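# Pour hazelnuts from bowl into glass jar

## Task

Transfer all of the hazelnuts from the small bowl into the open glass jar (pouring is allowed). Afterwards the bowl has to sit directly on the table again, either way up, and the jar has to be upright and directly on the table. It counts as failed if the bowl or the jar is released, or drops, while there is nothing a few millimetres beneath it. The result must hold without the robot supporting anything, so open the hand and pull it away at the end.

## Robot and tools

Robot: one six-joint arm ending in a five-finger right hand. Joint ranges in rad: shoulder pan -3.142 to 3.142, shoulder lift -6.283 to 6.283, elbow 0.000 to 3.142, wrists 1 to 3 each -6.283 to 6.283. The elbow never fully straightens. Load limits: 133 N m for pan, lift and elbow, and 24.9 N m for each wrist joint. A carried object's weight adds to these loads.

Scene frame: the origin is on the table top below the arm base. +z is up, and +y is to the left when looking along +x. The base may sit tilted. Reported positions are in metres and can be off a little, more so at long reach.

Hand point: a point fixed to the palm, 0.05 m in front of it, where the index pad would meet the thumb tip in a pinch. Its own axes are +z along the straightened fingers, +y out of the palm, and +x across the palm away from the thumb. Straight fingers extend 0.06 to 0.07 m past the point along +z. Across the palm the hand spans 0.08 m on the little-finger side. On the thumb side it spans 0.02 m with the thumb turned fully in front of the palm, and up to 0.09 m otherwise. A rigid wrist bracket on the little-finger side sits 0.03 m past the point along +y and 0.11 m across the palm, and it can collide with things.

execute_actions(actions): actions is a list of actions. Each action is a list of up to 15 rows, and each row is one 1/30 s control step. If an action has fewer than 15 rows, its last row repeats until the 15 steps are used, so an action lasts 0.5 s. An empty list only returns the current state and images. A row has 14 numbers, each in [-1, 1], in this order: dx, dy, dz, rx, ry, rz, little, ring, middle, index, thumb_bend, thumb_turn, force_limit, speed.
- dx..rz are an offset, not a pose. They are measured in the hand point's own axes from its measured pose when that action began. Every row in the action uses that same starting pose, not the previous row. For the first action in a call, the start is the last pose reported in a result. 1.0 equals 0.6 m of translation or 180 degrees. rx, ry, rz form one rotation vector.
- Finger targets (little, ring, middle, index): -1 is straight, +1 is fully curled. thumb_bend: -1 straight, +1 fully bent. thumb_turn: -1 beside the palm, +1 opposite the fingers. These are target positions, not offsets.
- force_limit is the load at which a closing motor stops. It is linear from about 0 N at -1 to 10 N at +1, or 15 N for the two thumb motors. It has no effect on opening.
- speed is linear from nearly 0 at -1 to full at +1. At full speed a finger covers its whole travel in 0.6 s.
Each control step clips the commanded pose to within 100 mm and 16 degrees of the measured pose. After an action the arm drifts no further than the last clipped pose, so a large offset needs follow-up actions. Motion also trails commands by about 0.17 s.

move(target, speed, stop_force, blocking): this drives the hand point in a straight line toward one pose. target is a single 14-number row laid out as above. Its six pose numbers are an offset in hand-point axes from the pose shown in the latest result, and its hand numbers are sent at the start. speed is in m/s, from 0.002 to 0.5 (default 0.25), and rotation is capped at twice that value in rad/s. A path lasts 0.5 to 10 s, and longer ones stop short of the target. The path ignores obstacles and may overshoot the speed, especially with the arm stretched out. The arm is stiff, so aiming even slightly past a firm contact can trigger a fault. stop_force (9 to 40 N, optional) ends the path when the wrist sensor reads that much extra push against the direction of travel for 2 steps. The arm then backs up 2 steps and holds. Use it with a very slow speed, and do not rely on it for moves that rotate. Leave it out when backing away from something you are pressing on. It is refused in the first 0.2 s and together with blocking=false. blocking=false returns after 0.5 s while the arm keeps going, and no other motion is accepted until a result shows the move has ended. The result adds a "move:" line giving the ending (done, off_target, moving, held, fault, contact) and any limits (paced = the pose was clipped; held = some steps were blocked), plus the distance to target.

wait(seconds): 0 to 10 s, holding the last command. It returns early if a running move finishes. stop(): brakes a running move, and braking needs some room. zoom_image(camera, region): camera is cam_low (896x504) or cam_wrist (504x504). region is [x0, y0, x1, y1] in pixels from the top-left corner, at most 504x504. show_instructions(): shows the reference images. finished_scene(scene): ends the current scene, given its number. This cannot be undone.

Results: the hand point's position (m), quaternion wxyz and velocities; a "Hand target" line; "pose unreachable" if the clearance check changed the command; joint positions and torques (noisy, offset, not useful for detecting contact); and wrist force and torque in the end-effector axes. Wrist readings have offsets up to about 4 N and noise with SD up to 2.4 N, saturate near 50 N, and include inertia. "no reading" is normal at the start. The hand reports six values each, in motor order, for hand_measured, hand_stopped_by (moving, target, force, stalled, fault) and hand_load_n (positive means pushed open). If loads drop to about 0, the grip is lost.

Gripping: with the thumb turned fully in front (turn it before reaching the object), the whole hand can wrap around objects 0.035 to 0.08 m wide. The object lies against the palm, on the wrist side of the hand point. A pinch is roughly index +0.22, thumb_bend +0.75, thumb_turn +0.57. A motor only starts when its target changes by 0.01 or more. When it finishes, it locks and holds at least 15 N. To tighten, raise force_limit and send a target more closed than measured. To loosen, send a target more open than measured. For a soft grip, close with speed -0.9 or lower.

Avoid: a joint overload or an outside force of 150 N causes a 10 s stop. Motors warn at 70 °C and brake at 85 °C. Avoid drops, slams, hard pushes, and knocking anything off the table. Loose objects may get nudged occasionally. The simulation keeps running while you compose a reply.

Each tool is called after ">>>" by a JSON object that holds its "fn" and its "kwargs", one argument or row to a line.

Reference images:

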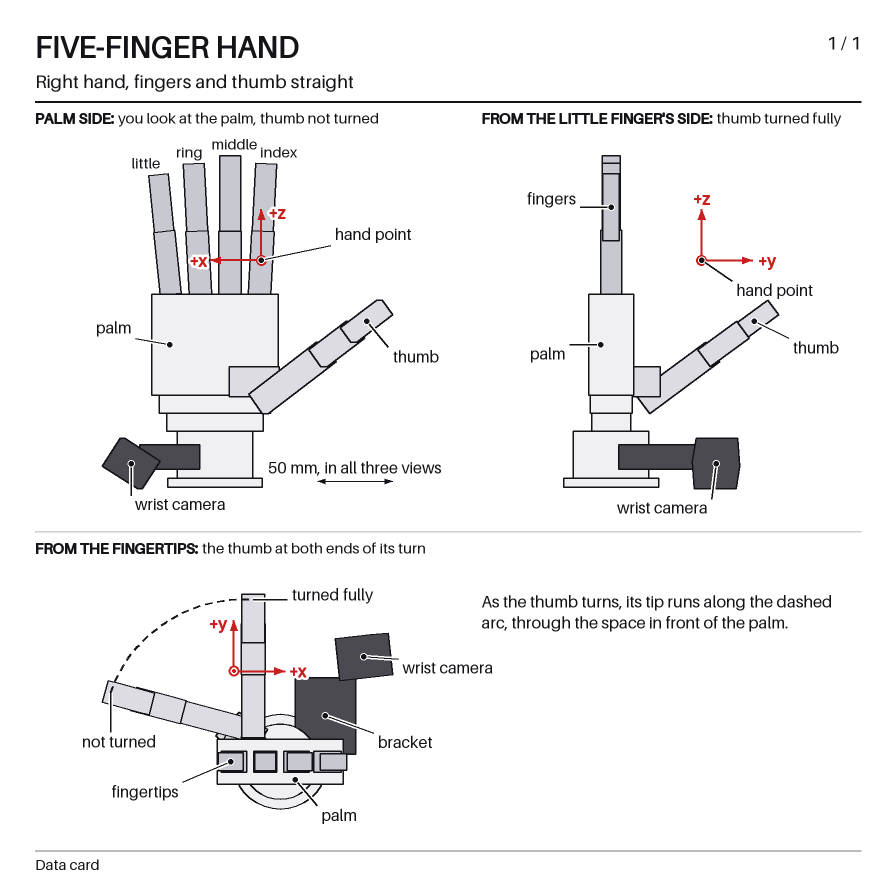

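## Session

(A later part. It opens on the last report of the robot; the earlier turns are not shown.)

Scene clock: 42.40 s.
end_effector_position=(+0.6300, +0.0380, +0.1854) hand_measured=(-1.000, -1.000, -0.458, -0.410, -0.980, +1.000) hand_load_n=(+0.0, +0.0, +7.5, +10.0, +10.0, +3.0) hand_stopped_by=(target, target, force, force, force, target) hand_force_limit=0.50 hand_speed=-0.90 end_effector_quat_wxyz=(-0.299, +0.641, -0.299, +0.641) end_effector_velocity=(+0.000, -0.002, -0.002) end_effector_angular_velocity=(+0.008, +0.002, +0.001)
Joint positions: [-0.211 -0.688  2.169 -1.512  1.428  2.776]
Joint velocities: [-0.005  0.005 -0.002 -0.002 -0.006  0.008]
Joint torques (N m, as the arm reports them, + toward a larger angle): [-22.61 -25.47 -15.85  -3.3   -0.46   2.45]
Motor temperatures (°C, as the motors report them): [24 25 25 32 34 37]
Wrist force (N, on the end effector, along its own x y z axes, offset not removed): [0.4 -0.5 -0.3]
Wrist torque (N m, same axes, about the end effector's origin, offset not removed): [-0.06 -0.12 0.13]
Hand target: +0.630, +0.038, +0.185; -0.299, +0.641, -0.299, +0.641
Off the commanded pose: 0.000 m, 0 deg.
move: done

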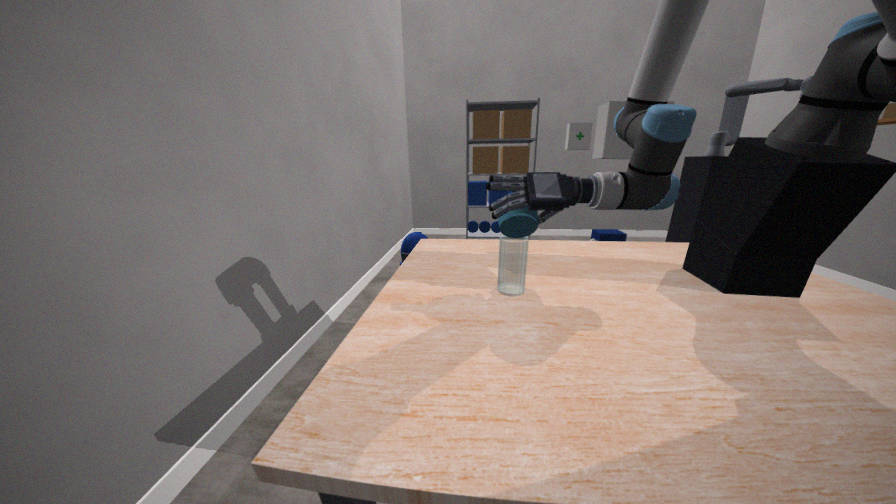

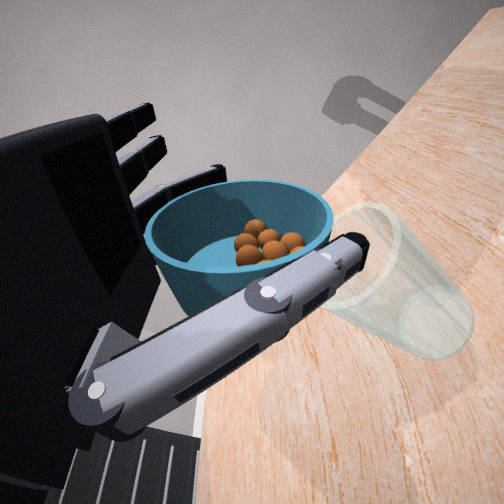

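>>> {"fn": "move", "kwargs": {
  "target": [0.016,-0.019,0.004,0,0,0.14,-1,-1,0.7,0.6,-0.3,1,0.5,-0.9],
  "speed": 0.05
}}

>>> {"fn": "zoom_image", "kwargs": {
  "camera": "cam_low",
  "region": [440,160,620,310]
}}

Scene clock: 47.33 s.
end_effector_position=(+0.6325, +0.0379, +0.2003) hand_measured=(-1.000, -1.000, -0.458, -0.410, -0.980, +1.000) hand_load_n=(+0.0, +0.0, +7.5, +10.0, +10.0, +2.5) hand_stopped_by=(target, target, force, force, force, target) hand_force_limit=0.50 hand_speed=-0.90 end_effector_quat_wxyz=(-0.431, +0.560, -0.431, +0.560) end_effector_velocity=(+0.000, -0.000, +0.001) end_effector_angular_velocity=(+0.014, -0.001, -0.000)
Joint positions: [-0.298 -0.702  2.182 -1.511  1.341  3.217]
Joint velocities: [-0.003  0.    -0.    -0.001 -0.003  0.014]
Joint torques (N m, as the arm reports them, + toward a larger angle): [-22.77 -26.29   5.66  -3.4   -0.87   2.13]
Motor temperatures (°C, as the motors report them): [24 25 25 32 34 37]
Wrist force (N, on the end effector, along its own x y z axes, offset not removed): [-0.6 0.7 0.3]
Wrist torque (N m, same axes, about the end effector's origin, offset not removed): [-0.07 0.00 -0.03]
Hand target: +0.632, +0.038, +0.200; -0.432, +0.560, -0.432, +0.560
Off the commanded pose: 0.000 m, 0 deg.
move: done

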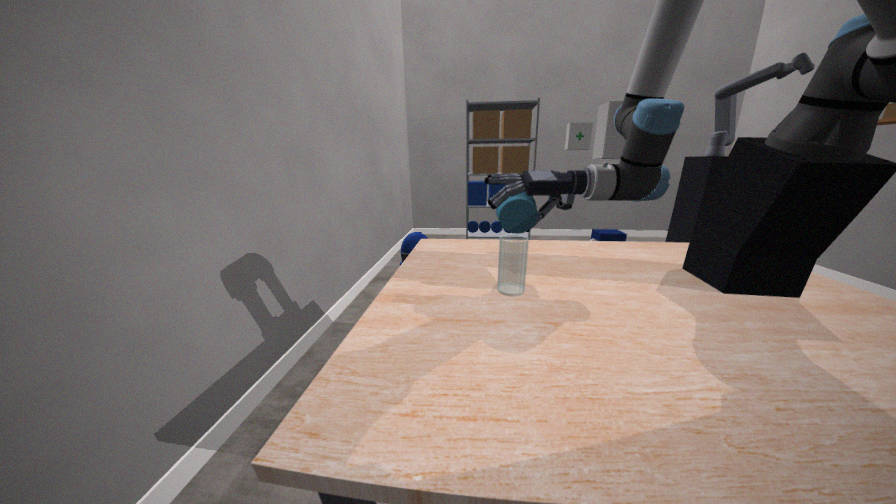

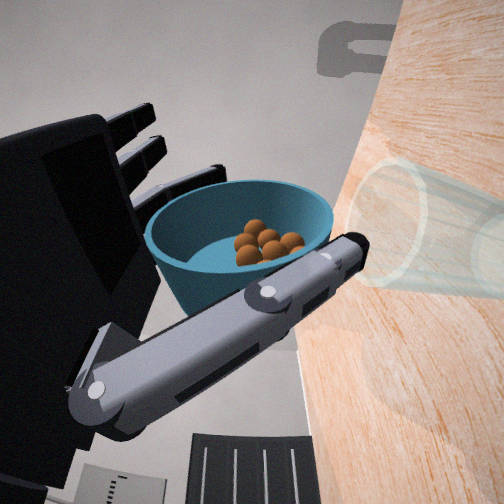

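Region (440, 160, 620, 310) of cam_low's 896x504 image, scaled by 2.800, with more detail than that image has.

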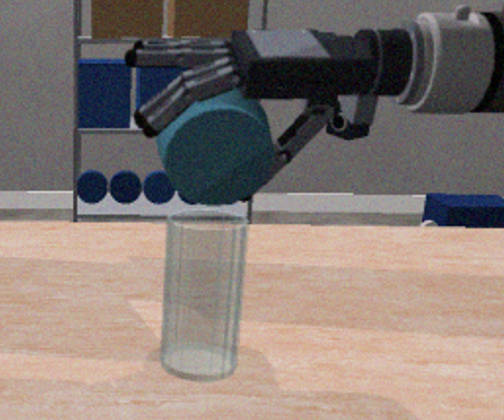

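>>> {"fn": "move", "kwargs": {
  "target": [0.013,0.006,0.005,0,0,0.14,-1,-1,0.7,0.6,-0.3,1,0.5,-0.9],
  "speed": 0.03
}}

Scene clock: 55.03 s.
end_effector_position=(+0.6355, +0.0295, +0.1988) hand_measured=(-1.000, -1.000, -0.458, -0.410, -0.980, +1.000) hand_load_n=(+0.0, +0.0, +7.5, +10.0, +10.0, +2.5) hand_stopped_by=(target, target, force, force, force, target) hand_force_limit=0.50 hand_speed=-0.90 end_effector_quat_wxyz=(+0.543, -0.453, +0.543, -0.453) end_effector_velocity=(-0.000, -0.001, -0.000) end_effector_angular_velocity=(+0.012, +0.001, -0.001)
Joint positions: [-0.372 -0.633  2.156 -1.555  1.267  3.658]
Joint velocities: [-0.002  0.003 -0.001 -0.001 -0.001  0.012]
Joint torques (N m, as the arm reports them, + toward a larger angle): [-23.97 -27.38 -16.09  -3.33  -0.76   2.11]
Motor temperatures (°C, as the motors report them): [24 25 25 32 34 37]
Wrist force (N, on the end effector, along its own x y z axes, offset not removed): [0.1 0.2 2.9]
Wrist torque (N m, same axes, about the end effector's origin, offset not removed): [-0.22 -0.03 -0.01]
Hand target: +0.636, +0.029, +0.199; +0.543, -0.453, +0.543, -0.453
Off the commanded pose: 0.000 m, 0 deg.
move: done

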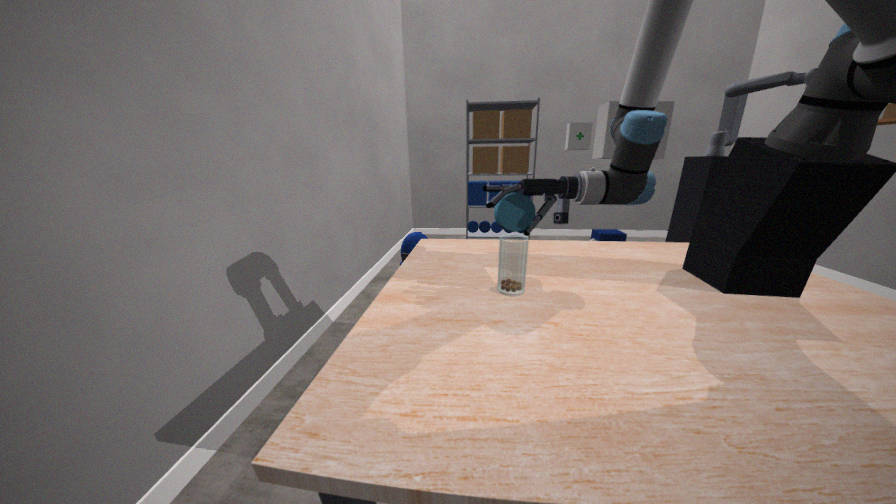

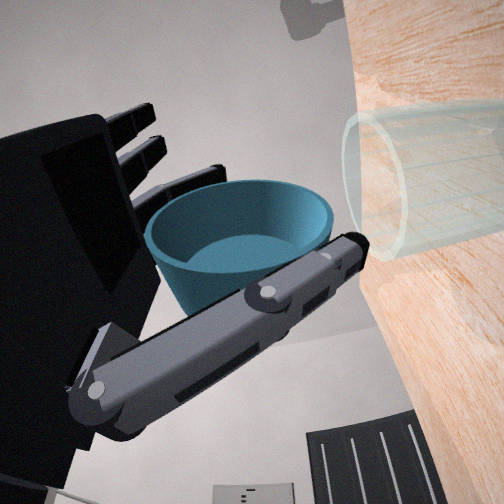

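>>> {"fn": "move", "kwargs": {
  "target": [-0.216,0.025,0,0,0,-0.557,-1,-1,0.7,0.6,-0.3,1,0.5,-0.9],
  "speed": 0.3
}}

>>> {"fn": "move", "kwargs": {
  "target": [-0.29,0,0,0,0,0,-1,-1,0.7,0.6,-0.3,1,0.5,-0.9],
  "speed": 0.15
}}

Scene clock: 58.60 s.
end_effector_position=(+0.6353, +0.1597, +0.2072) hand_measured=(-1.000, -1.000, -0.458, -0.410, -0.980, +1.000) hand_load_n=(+0.0, +0.0, +7.5, +10.0, +10.0, +3.0) hand_stopped_by=(target, target, force, force, force, target) hand_force_limit=0.50 hand_speed=-0.90 end_effector_quat_wxyz=(-0.001, +0.707, -0.001, +0.707) end_effector_velocity=(+0.000, +0.001, +0.000) end_effector_angular_velocity=(-0.011, -0.002, -0.000)
Joint positions: [ 0.195 -0.759  2.009 -1.281  1.833  1.892]
Joint velocities: [ 0.003  0.001 -0.003  0.     0.004 -0.011]
Joint torques (N m, as the arm reports them, + toward a larger angle): [ -0.32 -30.22 -17.     0.02   1.87  -2.37]
Motor temperatures (°C, as the motors report them): [24 25 25 32 34 37]
Wrist force (N, on the end effector, along its own x y z axes, offset not removed): [0.2 -0.7 1.0]
Wrist torque (N m, same axes, about the end effector's origin, offset not removed): [-0.21 -0.20 -0.02]
Hand target: +0.635, +0.160, +0.207; -0.000, +0.707, -0.000, +0.707
Off the commanded pose: 0.000 m, 0 deg.
move: done

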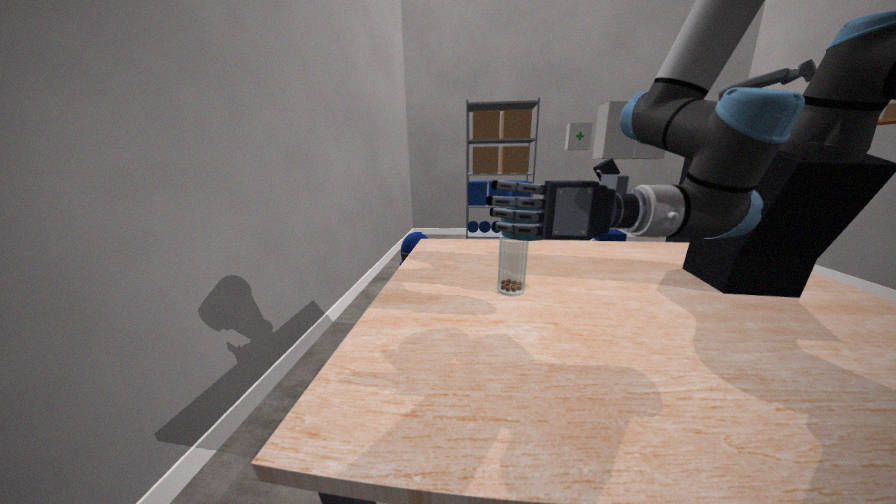

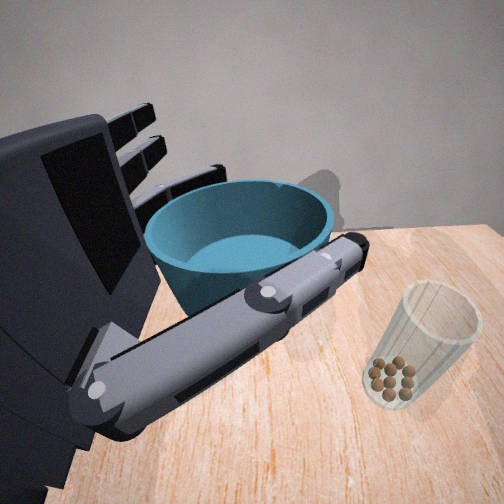

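Scene clock: 60.30 s.
end_effector_position=(+0.6351, +0.1599, +0.0334) hand_measured=(-1.000, -1.000, -0.458, -0.410, -0.980, +1.000) hand_load_n=(+0.0, +0.0, +7.5, +10.0, +10.0, +3.0) hand_stopped_by=(target, target, force, force, force, target) hand_force_limit=0.50 hand_speed=-0.90 end_effector_quat_wxyz=(-0.001, +0.707, -0.001, +0.707) end_effector_velocity=(+0.001, +0.001, -0.002) end_effector_angular_velocity=(+0.000, -0.001, +0.000)
Joint positions: [ 0.309 -0.341  1.735 -1.427  1.948  1.888]
Joint velocities: [ 0.001  0.004 -0.007  0.002  0.001 -0.   ]
Joint torques (N m, as the arm reports them, + toward a larger angle): [ -0.03 -33.86 -12.23   0.27   2.05  -2.38]
Motor temperatures (°C, as the motors report them): [24 25 25 32 34 37]
Wrist force (N, on the end effector, along its own x y z axes, offset not removed): [-0.6 0.0 2.1]
Wrist torque (N m, same axes, about the end effector's origin, offset not removed): [-0.24 -0.07 0.03]
Hand target: +0.635, +0.160, +0.033; -0.001, +0.707, -0.001, +0.707
Off the commanded pose: 0.000 m, 0 deg.
move: done

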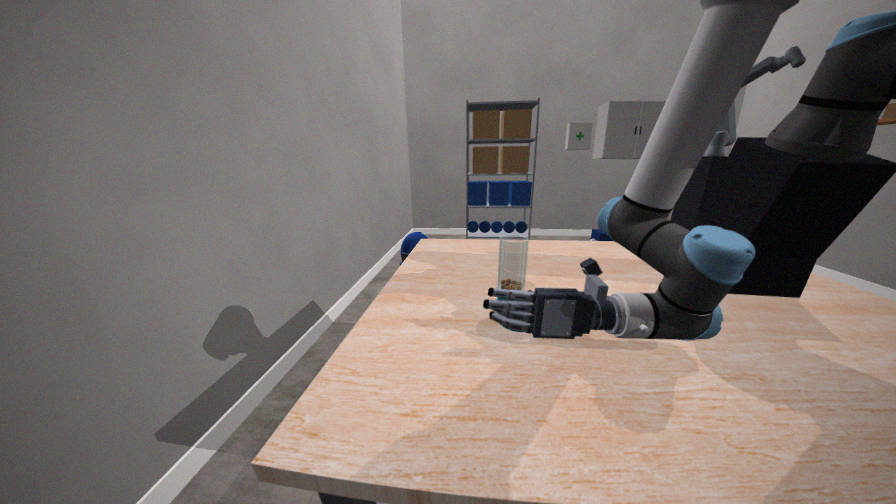

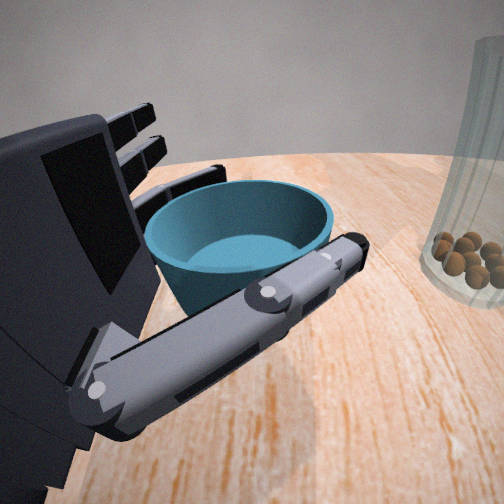

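>>> {"fn": "move", "kwargs": {
  "target": [-0.022,0,0,0,0,0,-1,-1,0.7,0.6,-0.3,1,0.5,-0.9],
  "speed": 0.005,
  "stop_force": 9
}}

Scene clock: 63.17 s.
end_effector_position=(+0.6351, +0.1601, +0.0214) hand_measured=(-1.000, -1.000, -0.458, -0.410, -0.982, +1.000) hand_load_n=(+0.0, +0.0, +7.5, +9.5, +10.0, +0.5) hand_stopped_by=(target, target, force, force, force, target) hand_force_limit=0.50 hand_speed=-0.90 end_effector_quat_wxyz=(-0.001, +0.707, -0.001, +0.707) end_effector_velocity=(-0.001, +0.000, +0.001) end_effector_angular_velocity=(-0.001, +0.004, +0.002)
Joint positions: [ 0.317 -0.313  1.71  -1.43   1.955  1.888]
Joint velocities: [-0.    -0.005  0.006  0.002 -0.003  0.   ]
Joint torques (N m, as the arm reports them, + toward a larger angle): [-13.77 -39.51  12.12   2.49  -2.53  -1.25]
Motor temperatures (°C, as the motors report them): [24 25 25 32 34 37]
Wrist force (N, on the end effector, along its own x y z axes, offset not removed): [11.5 4.0 2.3]
Wrist torque (N m, same axes, about the end effector's origin, offset not removed): [0.06 -0.09 0.35]
Hand target: +0.635, +0.160, +0.022; -0.001, +0.707, -0.001, +0.707
Off the commanded pose: 0.001 m, 0 deg.
move: contact

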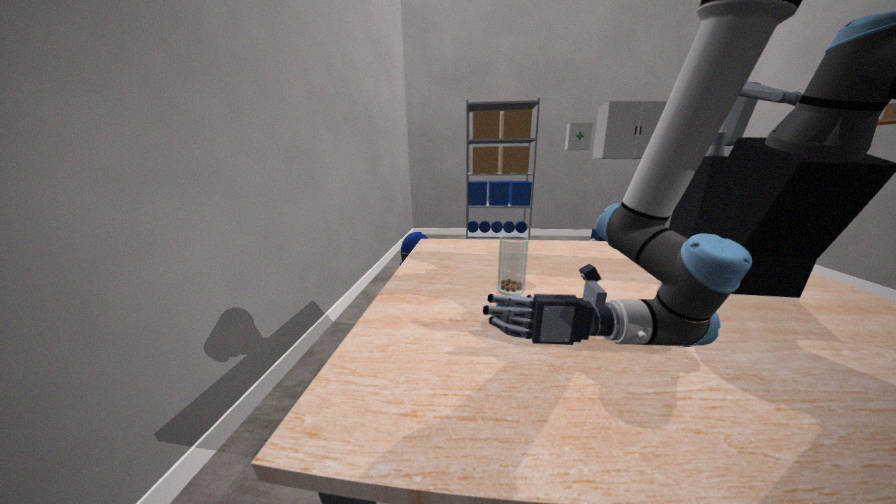

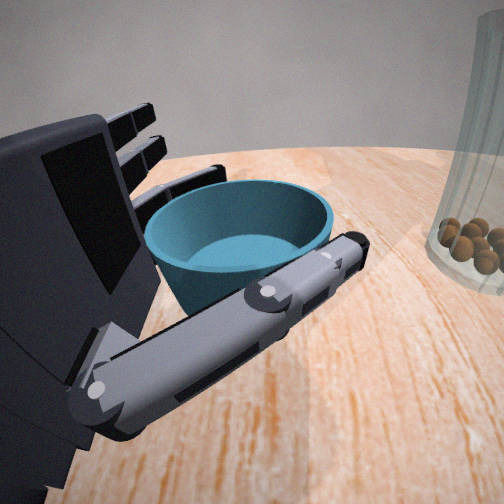

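>>> {"fn": "move", "kwargs": {
  "target": [0,0,0,0,0,0,-1,-1,-1,-1,-1,1,0.5,0]
}}

>>> {"fn": "move", "kwargs": {
  "target": [0.04,-0.04,-0.2,0,0,0,-1,-1,-1,-1,-1,1,0.5,0],
  "speed": 0.12
}}

>>> {"fn": "finished_scene", "kwargs": {
  "scene": 1
}}

Scene clock: 63.97 s.
end_effector_position=(+0.6351, +0.1601, +0.0214) hand_measured=(-1.000, -1.000, -1.000, -1.000, -1.000, +1.000) hand_load_n=(+0.0, +0.0, +0.0, +0.0, +0.0, +0.5) hand_stopped_by=(target, target, target, target, target, target) hand_force_limit=0.50 hand_speed=0.00 end_effector_quat_wxyz=(-0.001, +0.707, -0.001, +0.707) end_effector_velocity=(-0.000, -0.000, -0.000) end_effector_angular_velocity=(-0.000, +0.000, -0.000)
Joint positions: [ 0.317 -0.313  1.71  -1.43   1.955  1.888]
Joint velocities: [ 0.  0.  0. -0.  0. -0.]
Joint torques (N m, as the arm reports them, + toward a larger angle): [-11.2  -32.5  -14.43  -2.52   1.95  -0.85]
Motor temperatures (°C, as the motors report them): [24 25 25 32 34 37]
Wrist force (N, on the end effector, along its own x y z axes, offset not removed): [0.7 0.3 0.7]
Wrist torque (N m, same axes, about the end effector's origin, offset not removed): [-0.04 -0.21 -0.03]
Hand target: +0.635, +0.160, +0.021; -0.001, +0.707, -0.001, +0.707
Off the commanded pose: 0.000 m, 0 deg.
move: done

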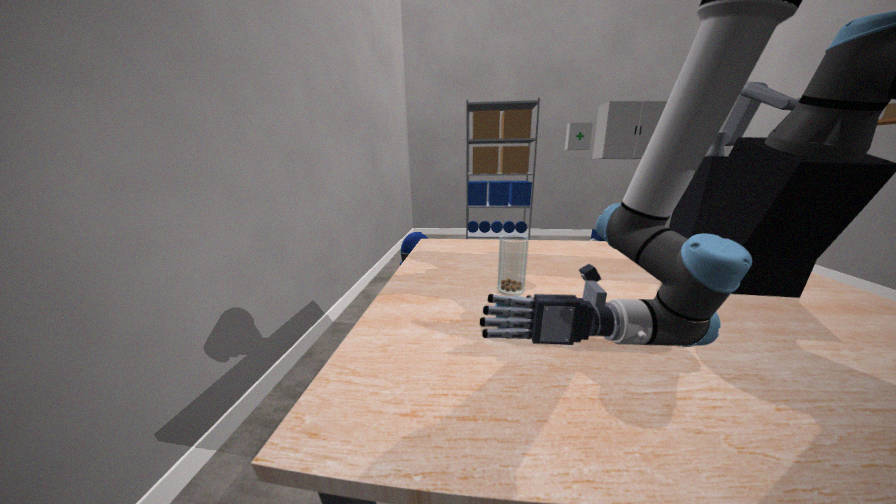

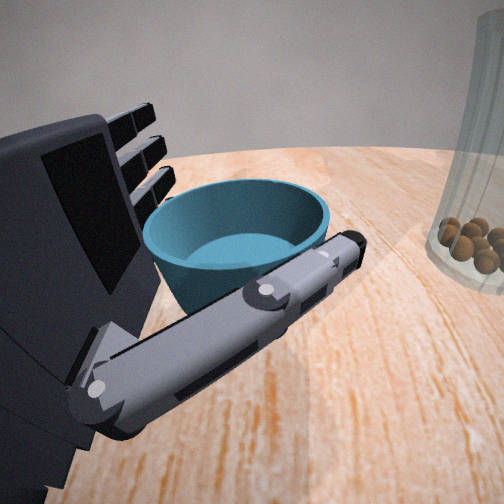

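Scene clock: 65.50 s.
end_effector_position=(+0.5153, +0.1838, +0.0455) hand_measured=(-1.000, -1.000, -1.000, -1.000, -1.000, +1.000) hand_load_n=(+0.0, +0.0, +0.0, +0.0, +0.0, +0.0) hand_stopped_by=(target, target, target, target, target, target) hand_force_limit=0.50 hand_speed=0.00 end_effector_quat_wxyz=(-0.001, +0.707, -0.001, +0.707) end_effector_velocity=(-0.001, +0.001, +0.001) end_effector_angular_velocity=(+0.001, -0.002, +0.001)
Joint positions: [ 0.471 -0.395  1.969 -1.61   2.109  1.882]
Joint velocities: [ 0.003 -0.002  0.003 -0.003  0.003 -0.001]
Joint torques (N m, as the arm reports them, + toward a larger angle): [  2.44 -40.47  15.21  -2.45   1.73  -2.33]
Motor temperatures (°C, as the motors report them): [24 25 25 32 35 37]
Wrist force (N, on the end effector, along its own x y z axes, offset not removed): [-0.1 0.0 0.3]
Wrist torque (N m, same axes, about the end effector's origin, offset not removed): [0.04 0.04 0.04]
Hand target: +0.515, +0.184, +0.046; -0.001, +0.707, -0.001, +0.707
Off the commanded pose: 0.000 m, 0 deg.
move: done

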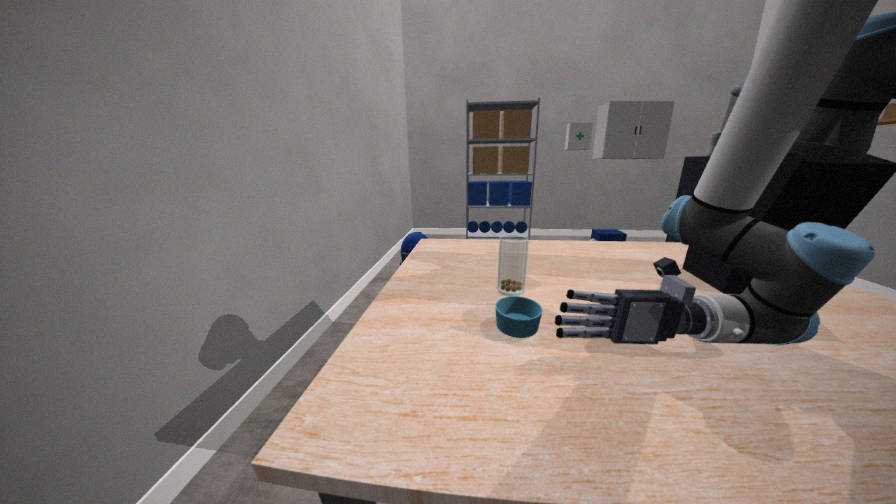

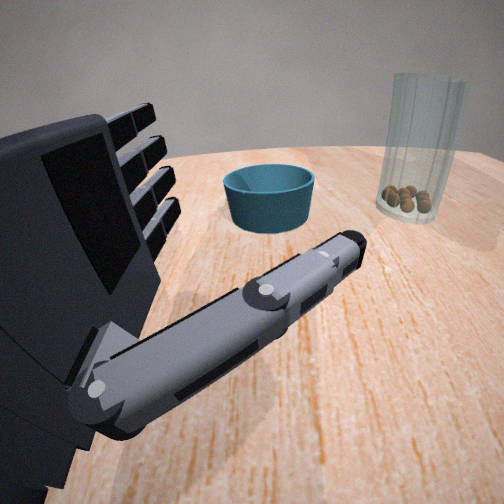

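The scene is finished: the task was done.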